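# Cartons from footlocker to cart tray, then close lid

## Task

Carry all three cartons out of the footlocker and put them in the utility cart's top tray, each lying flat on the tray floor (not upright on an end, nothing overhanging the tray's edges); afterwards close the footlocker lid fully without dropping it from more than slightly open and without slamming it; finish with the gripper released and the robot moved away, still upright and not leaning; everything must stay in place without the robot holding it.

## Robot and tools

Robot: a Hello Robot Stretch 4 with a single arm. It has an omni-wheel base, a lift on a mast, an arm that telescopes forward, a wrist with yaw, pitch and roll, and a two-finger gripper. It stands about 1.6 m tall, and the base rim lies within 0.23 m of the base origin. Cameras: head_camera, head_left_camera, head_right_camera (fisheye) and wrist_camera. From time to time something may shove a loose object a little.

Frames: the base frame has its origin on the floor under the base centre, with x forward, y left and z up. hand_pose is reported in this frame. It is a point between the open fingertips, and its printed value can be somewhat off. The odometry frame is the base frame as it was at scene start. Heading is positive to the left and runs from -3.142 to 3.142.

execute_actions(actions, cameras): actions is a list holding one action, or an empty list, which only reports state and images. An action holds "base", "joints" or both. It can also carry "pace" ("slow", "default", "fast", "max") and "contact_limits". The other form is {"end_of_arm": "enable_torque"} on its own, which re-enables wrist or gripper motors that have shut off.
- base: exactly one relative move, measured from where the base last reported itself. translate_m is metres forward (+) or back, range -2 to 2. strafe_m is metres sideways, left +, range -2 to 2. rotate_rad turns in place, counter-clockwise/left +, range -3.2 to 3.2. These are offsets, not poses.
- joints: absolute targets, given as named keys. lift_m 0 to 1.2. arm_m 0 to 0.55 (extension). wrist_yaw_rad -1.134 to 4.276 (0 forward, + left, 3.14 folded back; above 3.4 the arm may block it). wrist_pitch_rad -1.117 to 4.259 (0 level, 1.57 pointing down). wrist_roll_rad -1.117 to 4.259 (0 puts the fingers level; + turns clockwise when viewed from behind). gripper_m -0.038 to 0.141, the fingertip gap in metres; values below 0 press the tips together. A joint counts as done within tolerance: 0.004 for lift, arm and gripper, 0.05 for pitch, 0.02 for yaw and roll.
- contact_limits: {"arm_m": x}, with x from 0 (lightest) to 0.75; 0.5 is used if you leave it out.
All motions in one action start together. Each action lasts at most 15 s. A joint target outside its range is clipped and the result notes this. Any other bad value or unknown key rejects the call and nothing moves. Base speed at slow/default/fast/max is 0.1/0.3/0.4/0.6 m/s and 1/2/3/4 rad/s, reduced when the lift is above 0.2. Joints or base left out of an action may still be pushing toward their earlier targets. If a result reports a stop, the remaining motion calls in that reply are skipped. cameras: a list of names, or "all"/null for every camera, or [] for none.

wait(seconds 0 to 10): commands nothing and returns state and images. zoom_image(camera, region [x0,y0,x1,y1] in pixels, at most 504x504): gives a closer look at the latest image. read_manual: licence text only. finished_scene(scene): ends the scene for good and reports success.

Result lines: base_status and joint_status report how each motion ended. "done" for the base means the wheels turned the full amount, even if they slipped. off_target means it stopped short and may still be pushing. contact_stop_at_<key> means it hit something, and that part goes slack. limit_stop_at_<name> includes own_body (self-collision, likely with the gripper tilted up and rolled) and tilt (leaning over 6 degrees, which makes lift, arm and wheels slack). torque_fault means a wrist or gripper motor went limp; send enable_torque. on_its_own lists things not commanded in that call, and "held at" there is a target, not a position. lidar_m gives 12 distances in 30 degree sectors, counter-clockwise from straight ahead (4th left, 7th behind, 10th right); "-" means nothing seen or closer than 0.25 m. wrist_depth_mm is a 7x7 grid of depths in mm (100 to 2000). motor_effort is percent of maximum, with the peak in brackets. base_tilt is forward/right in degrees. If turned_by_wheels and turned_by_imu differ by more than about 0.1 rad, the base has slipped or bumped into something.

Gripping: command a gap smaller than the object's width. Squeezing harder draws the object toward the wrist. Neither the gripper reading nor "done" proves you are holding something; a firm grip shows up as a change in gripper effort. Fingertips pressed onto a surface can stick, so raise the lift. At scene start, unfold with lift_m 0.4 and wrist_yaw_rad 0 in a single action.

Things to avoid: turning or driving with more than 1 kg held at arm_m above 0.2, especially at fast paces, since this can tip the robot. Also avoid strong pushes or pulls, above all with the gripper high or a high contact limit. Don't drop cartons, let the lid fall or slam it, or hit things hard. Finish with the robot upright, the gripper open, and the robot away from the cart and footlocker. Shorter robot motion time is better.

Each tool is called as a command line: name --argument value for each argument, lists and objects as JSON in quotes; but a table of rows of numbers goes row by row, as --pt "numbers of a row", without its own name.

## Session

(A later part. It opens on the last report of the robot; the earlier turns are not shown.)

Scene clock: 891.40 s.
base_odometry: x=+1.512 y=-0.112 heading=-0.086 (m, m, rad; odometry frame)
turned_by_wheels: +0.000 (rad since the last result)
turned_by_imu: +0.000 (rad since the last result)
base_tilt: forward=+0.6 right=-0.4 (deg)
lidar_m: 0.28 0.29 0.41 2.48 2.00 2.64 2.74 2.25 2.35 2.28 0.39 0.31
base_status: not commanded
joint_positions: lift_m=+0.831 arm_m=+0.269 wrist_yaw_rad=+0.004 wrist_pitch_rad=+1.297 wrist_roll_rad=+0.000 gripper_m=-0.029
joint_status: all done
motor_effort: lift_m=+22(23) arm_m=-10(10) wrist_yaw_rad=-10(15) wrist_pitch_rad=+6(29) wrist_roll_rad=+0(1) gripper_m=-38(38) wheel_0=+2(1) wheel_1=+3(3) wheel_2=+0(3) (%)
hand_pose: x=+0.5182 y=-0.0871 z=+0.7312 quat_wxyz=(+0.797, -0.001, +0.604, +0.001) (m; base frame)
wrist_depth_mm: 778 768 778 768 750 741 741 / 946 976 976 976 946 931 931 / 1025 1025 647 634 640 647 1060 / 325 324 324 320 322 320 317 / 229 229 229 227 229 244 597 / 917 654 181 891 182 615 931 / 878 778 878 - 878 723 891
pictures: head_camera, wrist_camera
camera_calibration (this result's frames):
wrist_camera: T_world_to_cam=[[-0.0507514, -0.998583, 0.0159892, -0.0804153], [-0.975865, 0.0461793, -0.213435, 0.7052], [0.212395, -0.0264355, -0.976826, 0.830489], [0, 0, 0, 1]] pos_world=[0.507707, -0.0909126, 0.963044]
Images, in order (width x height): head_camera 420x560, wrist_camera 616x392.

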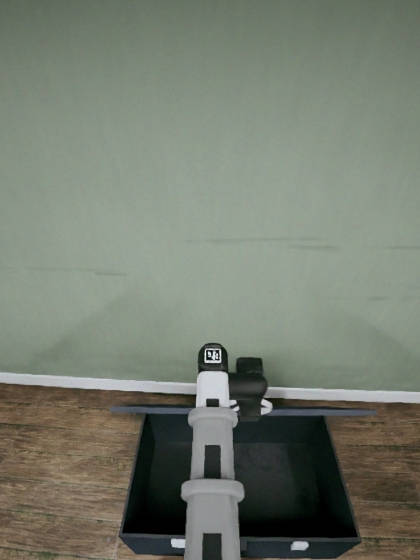

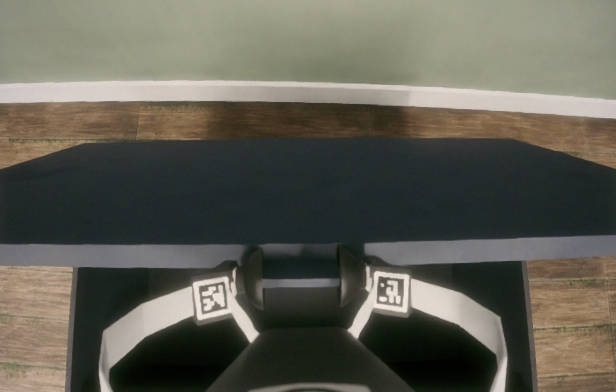

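execute_actions --actions '[{"joints":{"arm_m":0.209,"lift_m":0.792},"pace":"slow"}]' --cameras '[]'

execute_actions --actions '[{"joints":{"arm_m":0.158,"lift_m":0.745},"pace":"slow"}]' --cameras '["wrist_camera"]'

Scene clock: 898.13 s.
base_odometry: x=+1.512 y=-0.112 heading=-0.086 (m, m, rad; odometry frame)
turned_by_wheels: +0.000 (rad since the last result)
turned_by_imu: +0.000 (rad since the last result)
base_tilt: forward=+0.6 right=-0.3 (deg)
lidar_m: 0.27 0.28 1.60 2.47 2.02 2.64 2.75 2.28 2.32 2.29 0.38 0.31
base_status: not commanded
joint_positions: lift_m=+0.792 arm_m=+0.211 wrist_yaw_rad=+0.003 wrist_pitch_rad=+1.296 wrist_roll_rad=+0.000 gripper_m=-0.029
joint_status: all done
motor_effort: lift_m=+21(23) arm_m=-10(10) wrist_yaw_rad=-9(20) wrist_pitch_rad=+9(48) wrist_roll_rad=-1(2) gripper_m=-36(38) wheel_0=+2(2) wheel_1=+3(3) wheel_2=+1(5) (%)
hand_pose: x=+0.4604 y=-0.0871 z=+0.6923 quat_wxyz=(+0.797, -0.001, +0.603, +0.001) (m; base frame)
wrist_depth_mm: 842 842 854 866 854 820 831 / 1008 991 1008 1008 976 976 1008 / 445 436 424 421 424 427 433 / 287 289 287 286 289 287 285 / 226 228 228 224 227 238 237 / 621 661 180 866 183 621 891 / 603 640 778 - 723 609 866
pictures: none
No camera images: the call's "cameras" was empty. Leave "cameras" out to get every camera's image.

Scene clock: 899.83 s.
base_odometry: x=+1.512 y=-0.112 heading=-0.086 (m, m, rad; odometry frame)
turned_by_wheels: +0.000 (rad since the last result)
turned_by_imu: +0.000 (rad since the last result)
base_tilt: forward=+0.4 right=-0.5 (deg)
lidar_m: 0.28 0.29 1.56 2.46 2.00 2.67 2.74 2.27 2.35 2.27 0.37 0.29
base_status: not commanded
joint_positions: lift_m=+0.745 arm_m=+0.160 wrist_yaw_rad=+0.003 wrist_pitch_rad=+1.295 wrist_roll_rad=+0.000 gripper_m=-0.029
joint_status: all done
motor_effort: lift_m=+19(22) arm_m=-10(10) wrist_yaw_rad=-6(23) wrist_pitch_rad=+10(57) wrist_roll_rad=-1(1) gripper_m=-36(36) wheel_0=+2(2) wheel_1=+3(3) wheel_2=-1(6) (%)
hand_pose: x=+0.4094 y=-0.0872 z=+0.6455 quat_wxyz=(+0.798, -0.001, +0.603, +0.001) (m; base frame)
wrist_depth_mm: 917 904 917 904 891 917 891 / 530 508 500 496 496 508 521 / 353 349 347 347 345 349 351 / 267 268 267 267 270 267 268 / 225 226 227 227 226 236 235 / 569 654 180 820 182 621 559 / 699 549 621 - 591 809 820
pictures: wrist_camera
camera_calibration (this result's frames):
wrist_camera: T_world_to_cam=[[-0.0522302, -0.998509, 0.0158457, -0.0839568], [-0.975526, 0.0476215, -0.214663, 0.581524], [0.213589, -0.0266698, -0.97656, 0.769276], [0, 0, 0, 1]] pos_world=[0.398598, -0.0910082, 0.877406]
Images, in order (width x height): wrist_camera 616x392.

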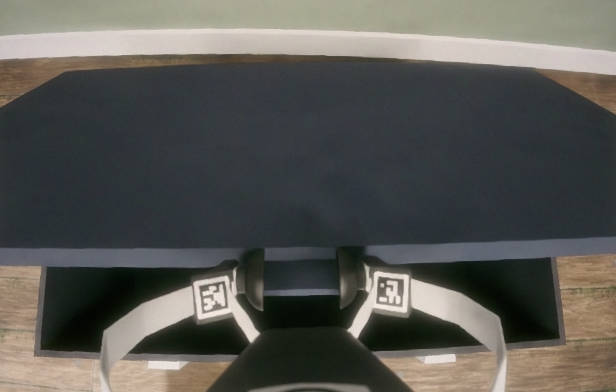

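execute_actions --actions '[{"joints":{"arm_m":0.133,"lift_m":0.718},"pace":"slow"}]' --cameras '[]'

execute_actions --actions '[{"joints":{"arm_m":0.11,"lift_m":0.69},"pace":"slow"}]' --cameras '[]'

execute_actions --actions '[{"joints":{"arm_m":0.088,"lift_m":0.655},"pace":"slow"}]' --cameras '[]'

execute_actions --actions '[{"joints":{"arm_m":0.068,"lift_m":0.615},"pace":"slow"}]' --cameras '["wrist_camera"]'

Scene clock: 911.27 s.
base_odometry: x=+1.512 y=-0.112 heading=-0.086 (m, m, rad; odometry frame)
turned_by_wheels: +0.000 (rad since the last result)
turned_by_imu: +0.000 (rad since the last result)
base_tilt: forward=+0.6 right=-0.4 (deg)
lidar_m: 0.27 0.28 1.58 2.46 2.01 2.66 2.75 2.28 2.33 2.27 0.39 0.29
base_status: not commanded
joint_positions: lift_m=+0.718 arm_m=+0.135 wrist_yaw_rad=+0.003 wrist_pitch_rad=+1.293 wrist_roll_rad=+0.000 gripper_m=-0.029
joint_status: all done
motor_effort: lift_m=+19(21) arm_m=-10(9) wrist_yaw_rad=-9(9) wrist_pitch_rad=+17(24) wrist_roll_rad=-1(1) gripper_m=-36(36) wheel_0=+2(2) wheel_1=+3(3) wheel_2=+1(1) (%)
hand_pose: x=+0.3852 y=-0.0872 z=+0.6187 quat_wxyz=(+0.798, -0.001, +0.602, +0.001) (m; base frame)
wrist_depth_mm: 946 891 904 917 878 891 891 / 445 436 433 427 430 436 445 / 327 325 324 324 324 327 330 / 259 258 259 259 260 260 260 / 227 227 225 225 227 232 232 / 544 654 180 778 183 530 517 / 788 627 778 - 788 809 809
pictures: none
No camera images: the call's "cameras" was empty. Leave "cameras" out to get every camera's image.

Scene clock: 912.53 s.
base_odometry: x=+1.512 y=-0.112 heading=-0.086 (m, m, rad; odometry frame)
turned_by_wheels: +0.000 (rad since the last result)
turned_by_imu: +0.000 (rad since the last result)
base_tilt: forward=+0.6 right=-0.4 (deg)
lidar_m: 0.27 0.29 1.60 2.48 2.02 2.65 2.75 2.27 2.34 2.28 0.40 0.29
base_status: not commanded
joint_positions: lift_m=+0.690 arm_m=+0.112 wrist_yaw_rad=+0.004 wrist_pitch_rad=+1.292 wrist_roll_rad=+0.000 gripper_m=-0.029
joint_status: all done
motor_effort: lift_m=+19(18) arm_m=-10(13) wrist_yaw_rad=-11(11) wrist_pitch_rad=+20(25) wrist_roll_rad=-1(0) gripper_m=-36(37) wheel_0=+2(2) wheel_1=+3(3) wheel_2=+1(1) (%)
hand_pose: x=+0.3625 y=-0.0871 z=+0.5908 quat_wxyz=(+0.799, -0.001, +0.602, +0.002) (m; base frame)
wrist_depth_mm: 512 525 508 504 512 521 559 / 394 387 384 382 387 389 399 / 309 306 304 304 304 307 310 / 252 253 253 255 255 254 254 / 228 229 223 224 226 230 234 / 512 559 180 564 183 466 535 / 768 750 778 - 768 768 768
pictures: none
No camera images: the call's "cameras" was empty. Leave "cameras" out to get every camera's image.

Scene clock: 913.77 s.
base_odometry: x=+1.512 y=-0.112 heading=-0.086 (m, m, rad; odometry frame)
turned_by_wheels: +0.000 (rad since the last result)
turned_by_imu: +0.000 (rad since the last result)
base_tilt: forward=+0.6 right=-0.3 (deg)
lidar_m: 0.28 0.29 1.57 2.48 2.00 2.67 2.75 2.25 2.34 2.27 0.39 0.29
base_status: not commanded
joint_positions: lift_m=+0.655 arm_m=+0.090 wrist_yaw_rad=+0.003 wrist_pitch_rad=+1.293 wrist_roll_rad=+0.000 gripper_m=-0.029
joint_status: all done
motor_effort: lift_m=+18(18) arm_m=-10(9) wrist_yaw_rad=-7(11) wrist_pitch_rad=+16(20) wrist_roll_rad=-1(1) gripper_m=-37(36) wheel_0=+2(3) wheel_1=+3(3) wheel_2=+1(1) (%)
hand_pose: x=+0.3400 y=-0.0872 z=+0.5558 quat_wxyz=(+0.798, -0.001, +0.602, +0.001) (m; base frame)
wrist_depth_mm: 424 430 424 421 427 436 436 / 351 349 345 343 347 351 353 / 287 287 286 286 286 290 293 / 245 245 246 247 247 249 247 / 225 226 221 224 228 230 496 / 585 484 180 433 182 530 750 / 715 732 723 - 750 741 732
pictures: none
No camera images: the call's "cameras" was empty. Leave "cameras" out to get every camera's image.

Scene clock: 914.93 s.
base_odometry: x=+1.512 y=-0.112 heading=-0.086 (m, m, rad; odometry frame)
turned_by_wheels: +0.000 (rad since the last result)
turned_by_imu: +0.000 (rad since the last result)
base_tilt: forward=+0.6 right=-0.4 (deg)
lidar_m: 0.28 0.30 1.59 2.47 2.00 2.66 2.76 2.26 2.35 2.26 0.38 0.29
base_status: not commanded
joint_positions: lift_m=+0.615 arm_m=+0.070 wrist_yaw_rad=+0.003 wrist_pitch_rad=+1.295 wrist_roll_rad=+0.000 gripper_m=-0.029
joint_status: all done
motor_effort: lift_m=+17(19) arm_m=-9(11) wrist_yaw_rad=-7(7) wrist_pitch_rad=+11(16) wrist_roll_rad=-1(1) gripper_m=-35(37) wheel_0=+2(2) wheel_1=+3(3) wheel_2=+1(1) (%)
hand_pose: x=+0.3193 y=-0.0872 z=+0.5157 quat_wxyz=(+0.798, -0.001, +0.603, +0.001) (m; base frame)
wrist_depth_mm: 364 368 366 366 366 373 373 / 317 312 310 310 314 317 320 / 271 271 271 272 272 272 273 / 239 238 240 240 241 240 241 / 222 224 221 224 224 231 504 / 699 392 181 399 183 418 732 / 691 691 699 - 707 691 707
pictures: wrist_camera
camera_calibration (this result's frames):
wrist_camera: T_world_to_cam=[[-0.0520039, -0.998522, 0.0158035, -0.0866267], [-0.975483, 0.0474026, -0.21491, 0.465927], [0.213843, -0.0265922, -0.976506, 0.66161], [0, 0, 0, 1]] pos_world=[0.308518, -0.0909912, 0.747567]
Images, in order (width x height): wrist_camera 616x392.

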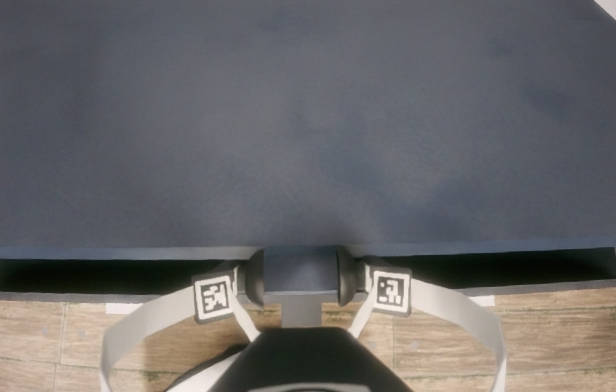

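execute_actions --actions '[{"joints":{"arm_m":0.05,"lift_m":0.57},"pace":"slow"}]' --cameras '[]'

execute_actions --actions '[{"joints":{"arm_m":0.036,"lift_m":0.525},"pace":"slow"}]' --cameras '[]'

execute_actions --actions '[{"joints":{"arm_m":0.028,"lift_m":0.485},"pace":"slow"}]' --cameras '[]'

execute_actions --actions '[{"joints":{"arm_m":0.024,"lift_m":0.455},"pace":"slow"}]' --cameras '["wrist_camera"]'

Scene clock: 925.60 s.
base_odometry: x=+1.512 y=-0.112 heading=-0.086 (m, m, rad; odometry frame)
turned_by_wheels: +0.000 (rad since the last result)
turned_by_imu: +0.000 (rad since the last result)
base_tilt: forward=+0.6 right=-0.4 (deg)
lidar_m: 0.27 0.30 1.58 2.47 2.00 2.62 2.75 2.27 2.36 2.28 0.40 0.30
base_status: not commanded
joint_positions: lift_m=+0.570 arm_m=+0.052 wrist_yaw_rad=+0.003 wrist_pitch_rad=+1.295 wrist_roll_rad=+0.000 gripper_m=-0.029
joint_status: all done
motor_effort: lift_m=+17(17) arm_m=-9(11) wrist_yaw_rad=-8(8) wrist_pitch_rad=+12(18) wrist_roll_rad=-2(1) gripper_m=-35(36) wheel_0=+2(2) wheel_1=+3(3) wheel_2=+2(1) (%)
hand_pose: x=+0.3014 y=-0.0872 z=+0.4708 quat_wxyz=(+0.798, -0.001, +0.603, +0.001) (m; base frame)
wrist_depth_mm: 319 322 322 320 322 327 327 / 287 287 286 287 290 291 293 / 256 256 258 258 258 260 262 / 231 232 233 233 235 236 236 / 220 222 221 222 222 362 364 / 661 351 180 353 182 368 676 / 654 647 504 - 661 661 668
pictures: none
No camera images: the call's "cameras" was empty. Leave "cameras" out to get every camera's image.

Scene clock: 926.83 s.
base_odometry: x=+1.512 y=-0.112 heading=-0.086 (m, m, rad; odometry frame)
turned_by_wheels: +0.000 (rad since the last result)
turned_by_imu: +0.000 (rad since the last result)
base_tilt: forward=+0.4 right=-0.5 (deg)
lidar_m: 0.28 0.30 1.58 2.47 2.02 2.65 2.74 2.27 2.33 2.27 0.39 0.30
base_status: not commanded
joint_positions: lift_m=+0.525 arm_m=+0.038 wrist_yaw_rad=+0.004 wrist_pitch_rad=+1.293 wrist_roll_rad=+0.000 gripper_m=-0.029
joint_status: all done
motor_effort: lift_m=+17(17) arm_m=-9(10) wrist_yaw_rad=-10(11) wrist_pitch_rad=+17(27) wrist_roll_rad=-1(1) gripper_m=-36(36) wheel_0=+2(2) wheel_1=+3(2) wheel_2=+2(2) (%)
hand_pose: x=+0.2880 y=-0.0871 z=+0.4259 quat_wxyz=(+0.798, -0.001, +0.602, +0.001) (m; base frame)
wrist_depth_mm: 289 290 291 290 294 296 298 / 267 267 267 268 272 273 274 / 246 245 246 247 247 249 251 / 227 229 229 229 230 230 232 / 223 222 219 220 220 320 325 / 621 615 179 312 182 634 640 / 615 597 439 - 621 615 615
pictures: none
No camera images: the call's "cameras" was empty. Leave "cameras" out to get every camera's image.

Scene clock: 928.00 s.
base_odometry: x=+1.512 y=-0.112 heading=-0.086 (m, m, rad; odometry frame)
turned_by_wheels: +0.000 (rad since the last result)
turned_by_imu: +0.000 (rad since the last result)
base_tilt: forward=+0.5 right=-0.4 (deg)
lidar_m: 0.29 0.30 1.59 2.46 2.03 2.59 2.74 2.26 2.33 2.27 0.40 0.32
base_status: not commanded
joint_positions: lift_m=+0.485 arm_m=+0.030 wrist_yaw_rad=+0.004 wrist_pitch_rad=+1.292 wrist_roll_rad=+0.000 gripper_m=-0.029
joint_status: all done
motor_effort: lift_m=+16(16) arm_m=-10(12) wrist_yaw_rad=-10(14) wrist_pitch_rad=+19(32) wrist_roll_rad=-1(1) gripper_m=-36(36) wheel_0=+2(2) wheel_1=+3(3) wheel_2=+1(1) (%)
hand_pose: x=+0.2803 y=-0.0871 z=+0.3860 quat_wxyz=(+0.798, -0.001, +0.602, +0.001) (m; base frame)
wrist_depth_mm: 267 270 271 272 271 274 274 / 252 253 253 253 255 258 258 / 237 237 237 238 239 241 243 / 223 223 224 224 227 227 227 / 225 226 216 220 219 285 283 / 597 585 183 591 182 585 603 / 574 564 402 - 580 574 585
pictures: none
No camera images: the call's "cameras" was empty. Leave "cameras" out to get every camera's image.

Scene clock: 929.07 s.
base_odometry: x=+1.512 y=-0.112 heading=-0.086 (m, m, rad; odometry frame)
turned_by_wheels: +0.000 (rad since the last result)
turned_by_imu: +0.000 (rad since the last result)
base_tilt: forward=+0.5 right=-0.4 (deg)
lidar_m: 0.29 0.28 0.43 2.44 2.00 2.65 2.74 2.28 2.34 2.27 0.39 0.31
base_status: not commanded
joint_positions: lift_m=+0.455 arm_m=+0.026 wrist_yaw_rad=+0.004 wrist_pitch_rad=+1.291 wrist_roll_rad=+0.000 gripper_m=-0.029
joint_status: all done
motor_effort: lift_m=+16(16) arm_m=-10(8) wrist_yaw_rad=-11(11) wrist_pitch_rad=+22(29) wrist_roll_rad=-1(1) gripper_m=-36(37) wheel_0=+2(2) wheel_1=+3(3) wheel_2=+1(2) (%)
hand_pose: x=+0.2767 y=-0.0871 z=+0.3561 quat_wxyz=(+0.799, -0.001, +0.602, +0.002) (m; base frame)
wrist_depth_mm: 255 256 256 258 260 260 262 / 243 244 244 245 246 247 250 / 230 231 232 233 232 236 236 / 220 220 222 222 224 224 225 / 248 250 216 220 216 279 263 / 559 559 183 564 182 564 569 / 539 539 377 - 549 549 554
pictures: wrist_camera
camera_calibration (this result's frames):
wrist_camera: T_world_to_cam=[[-0.0507468, -0.99859, 0.0155867, -0.086492], [-0.974688, 0.0461176, -0.218759, 0.391021], [0.217732, -0.0262935, -0.975654, 0.513527], [0, 0, 0, 1]] pos_world=[0.264923, -0.0909006, 0.587913]
Images, in order (width x height): wrist_camera 616x392.

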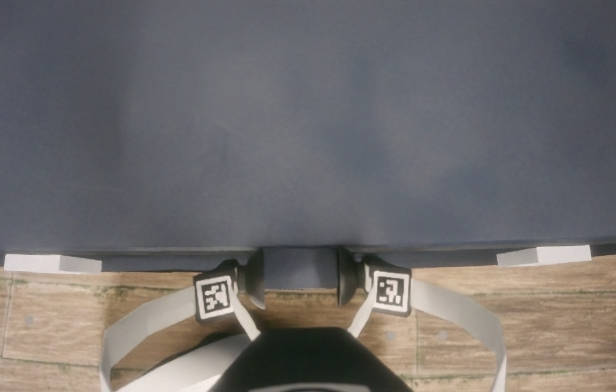

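execute_actions --actions '[{"joints":{"arm_m":0.02,"lift_m":0.435},"pace":"slow"}]' --cameras '[]'

execute_actions --actions '[{"joints":{"lift_m":0.42},"pace":"slow"}]' --cameras '["wrist_camera"]'

Scene clock: 933.47 s.
base_odometry: x=+1.512 y=-0.112 heading=-0.086 (m, m, rad; odometry frame)
turned_by_wheels: +0.000 (rad since the last result)
turned_by_imu: +0.000 (rad since the last result)
base_tilt: forward=+0.4 right=-0.4 (deg)
lidar_m: 0.27 0.29 1.58 2.47 2.00 2.62 2.75 2.28 2.34 2.27 0.39 0.31
base_status: not commanded
joint_positions: lift_m=+0.435 arm_m=+0.022 wrist_yaw_rad=+0.005 wrist_pitch_rad=+1.286 wrist_roll_rad=+0.000 gripper_m=-0.029
joint_status: all done
on_its_own: wrist_pitch_rad is at rest, and its effort (+36) is outside its rest range (-23 to +23)
motor_effort: lift_m=+16(16) arm_m=-11(12) wrist_yaw_rad=-13(14) wrist_pitch_rad=+36(36) wrist_roll_rad=-1(2) gripper_m=-35(35) wheel_0=+2(2) wheel_1=+3(3) wheel_2=+2(2) (%)
hand_pose: x=+0.2743 y=-0.0870 z=+0.3365 quat_wxyz=(+0.800, -0.001, +0.600, +0.002) (m; base frame)
wrist_depth_mm: 248 250 249 251 253 253 255 / 238 238 239 240 241 244 245 / 229 228 229 229 230 232 233 / 218 218 220 220 221 223 224 / 235 242 214 220 216 282 263 / 544 535 183 544 183 544 549 / 530 521 366 - 535 535 539
pictures: none
No camera images: the call's "cameras" was empty. Leave "cameras" out to get every camera's image.

Scene clock: 934.33 s.
base_odometry: x=+1.512 y=-0.112 heading=-0.086 (m, m, rad; odometry frame)
turned_by_wheels: +0.000 (rad since the last result)
turned_by_imu: +0.000 (rad since the last result)
base_tilt: forward=+0.5 right=-0.4 (deg)
lidar_m: 0.28 0.30 1.57 2.47 2.01 2.67 2.74 2.28 2.35 2.28 0.41 0.33
base_status: not commanded
joint_positions: lift_m=+0.421 arm_m=+0.021 wrist_yaw_rad=+0.001 wrist_pitch_rad=+1.289 wrist_roll_rad=+0.000 gripper_m=-0.029
joint_status: all done
on_its_own: wrist_pitch_rad is at rest, and its effort (+29) is outside its rest range (-23 to +23)
motor_effort: lift_m=+1(15) arm_m=-7(11) wrist_yaw_rad=-2(13) wrist_pitch_rad=+29(36) wrist_roll_rad=-1(1) gripper_m=-24(37) wheel_0=+2(2) wheel_1=+2(2) wheel_2=+1(2) (%)
hand_pose: x=+0.2726 y=-0.0874 z=+0.3225 quat_wxyz=(+0.800, +0.000, +0.601, +0.000) (m; base frame)
wrist_depth_mm: 242 244 245 246 247 250 252 / 233 233 235 236 237 238 240 / 222 224 225 225 228 229 229 / 213 216 216 216 220 220 220 / 223 224 211 216 212 276 258 / 530 525 193 539 183 539 539 / 508 512 353 - 521 525 535
pictures: wrist_camera
camera_calibration (this result's frames):
wrist_camera: T_world_to_cam=[[-0.0541095, -0.998416, 0.0154473, -0.0854623], [-0.973971, 0.0493619, -0.221232, 0.380637], [0.220119, -0.027016, -0.975099, 0.480776], [0, 0, 0, 1]] pos_world=[0.260277, -0.0911272, 0.554333]
Images, in order (width x height): wrist_camera 616x392.

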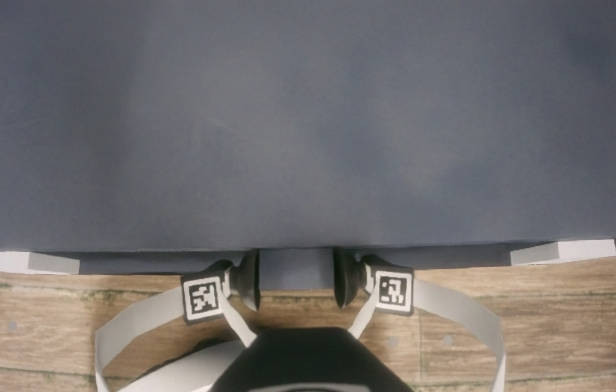

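execute_actions --actions '[{"joints":{"gripper_m":0.09,"lift_m":0.432},"pace":"slow"}]' --cameras '[]'

execute_actions --actions '[{"base":{"translate_m":-0.45}}]' --cameras '[]'

execute_actions --actions '[{"joints":{"wrist_pitch_rad":0,"lift_m":0.1}}]' --cameras '["wrist_camera","head_camera"]'

Scene clock: 946.47 s.
base_odometry: x=+1.512 y=-0.112 heading=-0.086 (m, m, rad; odometry frame)
turned_by_wheels: +0.000 (rad since the last result)
turned_by_imu: +0.000 (rad since the last result)
base_tilt: forward=+0.5 right=-0.5 (deg)
lidar_m: 0.28 0.31 1.58 2.47 1.98 2.67 2.75 2.25 2.34 2.27 0.41 0.32
base_status: not commanded
joint_positions: lift_m=+0.432 arm_m=+0.021 wrist_yaw_rad=+0.001 wrist_pitch_rad=+1.300 wrist_roll_rad=+0.000 gripper_m=+0.090
joint_status: all done
motor_effort: lift_m=+14(21) arm_m=-7(7) wrist_yaw_rad=-2(11) wrist_pitch_rad=-4(32) wrist_roll_rad=-1(2) gripper_m=-1(31) wheel_0=+2(2) wheel_1=+3(2) wheel_2=+2(1) (%)
hand_pose: x=+0.2693 y=-0.0874 z=+0.3325 quat_wxyz=(+0.796, +0.000, +0.605, +0.000) (m; base frame)
wrist_depth_mm: 242 243 244 245 248 249 250 / 234 235 236 236 237 239 242 / 225 227 225 228 229 231 231 / 216 217 219 220 222 221 224 / 252 325 240 220 224 436 564 / 525 544 413 549 539 544 549 / 521 512 345 - 535 530 535
pictures: none
No camera images: the call's "cameras" was empty. Leave "cameras" out to get every camera's image.

Scene clock: 949.47 s.
base_odometry: x=+1.063 y=-0.073 heading=-0.086 (m, m, rad; odometry frame)
turned_by_wheels: +0.000 (rad since the last result)
turned_by_imu: +0.002 (rad since the last result)
base_tilt: forward=+0.5 right=-0.4 (deg)
lidar_m: 0.70 0.77 2.22 1.95 1.81 2.36 2.30 1.90 2.17 2.26 1.98 0.75
base_status: done
joint_positions: lift_m=+0.432 arm_m=+0.021 wrist_yaw_rad=+0.000 wrist_pitch_rad=+1.300 wrist_roll_rad=+0.000 gripper_m=+0.090
joint_status: not commanded
motor_effort: lift_m=+15(15) arm_m=-7(7) wrist_yaw_rad=+1(1) wrist_pitch_rad=-4(5) wrist_roll_rad=-2(1) gripper_m=-3(2) wheel_0=-2(7) wheel_1=-2(6) wheel_2=+1(10) (%)
hand_pose: x=+0.2693 y=-0.0874 z=+0.3324 quat_wxyz=(+0.796, +0.000, +0.605, +0.000) (m; base frame)
wrist_depth_mm: 640 640 640 654 654 661 661 / 621 627 621 627 627 640 640 / 597 597 609 609 609 615 621 / 574 580 580 580 591 591 585 / 559 554 564 564 564 574 574 / 535 539 410 539 544 549 544 / 521 521 347 - 525 535 530
pictures: none
No camera images: the call's "cameras" was empty. Leave "cameras" out to get every camera's image.

Scene clock: 951.87 s.
base_odometry: x=+1.063 y=-0.073 heading=-0.086 (m, m, rad; odometry frame)
turned_by_wheels: +0.000 (rad since the last result)
turned_by_imu: +0.000 (rad since the last result)
base_tilt: forward=+0.4 right=-0.4 (deg)
lidar_m: 0.72 0.77 2.19 2.01 1.84 2.36 2.28 1.91 2.19 2.24 1.99 0.75
base_status: not commanded
joint_positions: lift_m=+0.100 arm_m=+0.021 wrist_yaw_rad=+0.000 wrist_pitch_rad=+0.003 wrist_roll_rad=+0.000 gripper_m=+0.090
joint_status: all done
motor_effort: lift_m=+15(14) arm_m=-7(7) wrist_yaw_rad=+1(1) wrist_pitch_rad=-11(15) wrist_roll_rad=-1(1) gripper_m=-2(2) wheel_0=-2(2) wheel_1=-2(2) wheel_2=+0(1) (%)
hand_pose: x=+0.4807 y=-0.0874 z=+0.2778 quat_wxyz=(+1.000, +0.000, +0.001, +0.000) (m; base frame)
wrist_depth_mm: 1229 1182 1205 1205 1182 1205 1182 / 1205 1205 1205 1205 1205 1205 1182 / 1229 1255 1229 1182 1182 1229 1205 / 484 492 488 484 488 492 500 / 488 492 492 492 492 496 504 / 492 492 496 500 500 504 504 / 500 496 500 - 504 504 504
pictures: head_camera, wrist_camera
camera_calibration (this result's frames):
wrist_camera: T_world_to_cam=[[-0.0301157, -0.998374, -0.0483923, -0.0673354], [-0.0613174, 0.0501684, -0.996857, 0.350199], [0.997664, -0.0270537, -0.0627286, -0.235834], [0, 0, 0, 1]] pos_world=[0.254729, -0.091175, 0.331046]
Images, in order (width x height): head_camera 420x560, wrist_camera 616x392.

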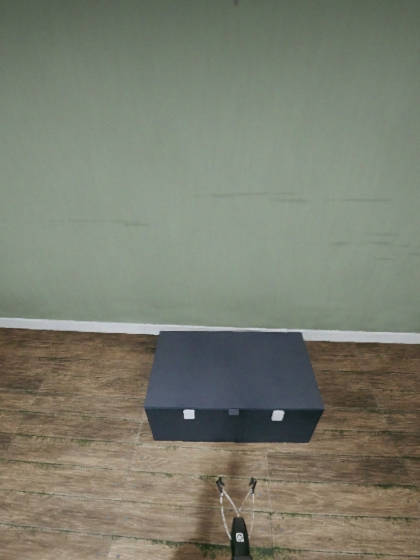

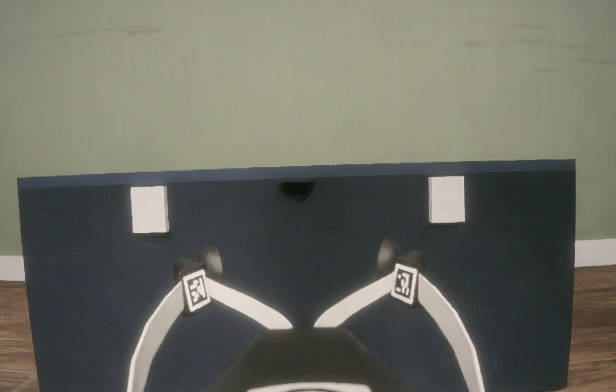

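execute_actions --actions '[{"base":{"translate_m":-0.3}}]'

zoom_image --camera "wrist_camera" --region '[100,130,500,250]'

Scene clock: 959.53 s.
base_odometry: x=+0.765 y=-0.047 heading=-0.087 (m, m, rad; odometry frame)
turned_by_wheels: +0.000 (rad since the last result)
turned_by_imu: +0.001 (rad since the last result)
base_tilt: forward=+0.5 right=-0.4 (deg)
lidar_m: 1.01 1.07 2.57 1.79 1.85 2.07 1.99 1.66 1.72 2.24 2.36 1.07
base_status: done
joint_positions: lift_m=+0.100 arm_m=+0.021 wrist_yaw_rad=+0.000 wrist_pitch_rad=+0.002 wrist_roll_rad=+0.000 gripper_m=+0.090
joint_status: not commanded
motor_effort: lift_m=+15(15) arm_m=-7(7) wrist_yaw_rad=+0(0) wrist_pitch_rad=-11(11) wrist_roll_rad=-1(2) gripper_m=-2(2) wheel_0=-1(6) wheel_1=-1(8) wheel_2=+1(9) (%)
hand_pose: x=+0.4807 y=-0.0874 z=+0.2778 quat_wxyz=(+1.000, +0.000, +0.001, +0.000) (m; base frame)
wrist_depth_mm: 1537 1537 1537 1537 1464 1499 1464 / 1537 1537 1499 1537 1499 1464 1499 / 1576 1537 1499 1537 1499 1537 1499 / 1576 798 809 788 798 1537 1499 / 1576 798 798 809 798 1182 1430 / 976 809 798 809 788 820 854 / 691 661 715 - 668 609 634
pictures: head_camera, head_left_camera, head_right_camera, wrist_camera
camera_calibration (this result's frames):
wrist_camera: T_world_to_cam=[[-0.0301118, -0.998374, -0.0483949, -0.0673361], [-0.0612333, 0.0501685, -0.996862, 0.35017], [0.997669, -0.027054, -0.0626444, -0.23586], [0, 0, 0, 1]] pos_world=[0.254724, -0.091175, 0.331037]
Images, in order (width x height): head_camera 420x560, head_left_camera 420x672, head_right_camera 420x672, wrist_camera 616x392.

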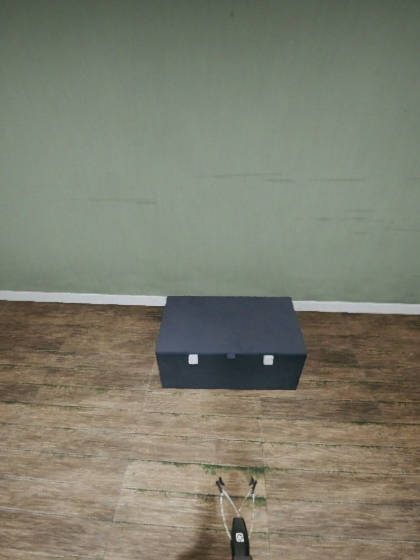

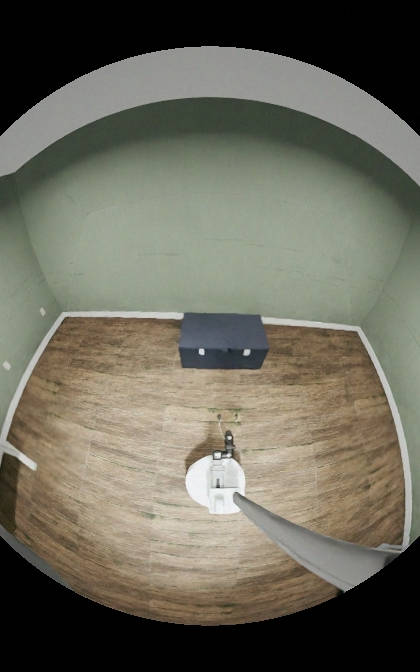

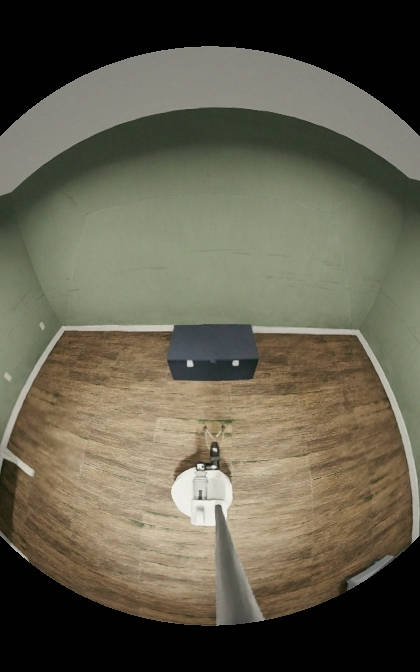

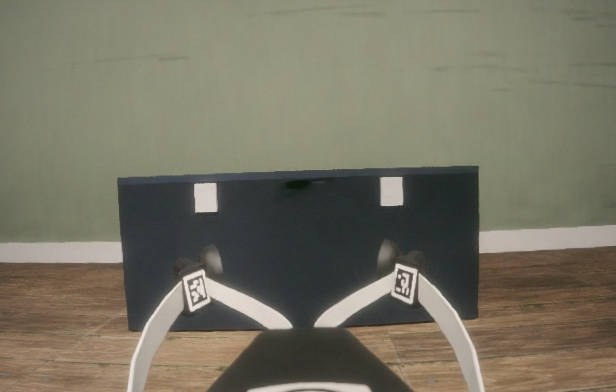

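Region (100, 130, 500, 250) of wrist_camera's 616x392 image, scaled by 1.260; it fills the top 151 rows of this view, and the rest is white.

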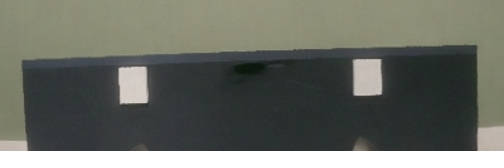

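finished_scene --scene 1

The scene is finished: the task was done.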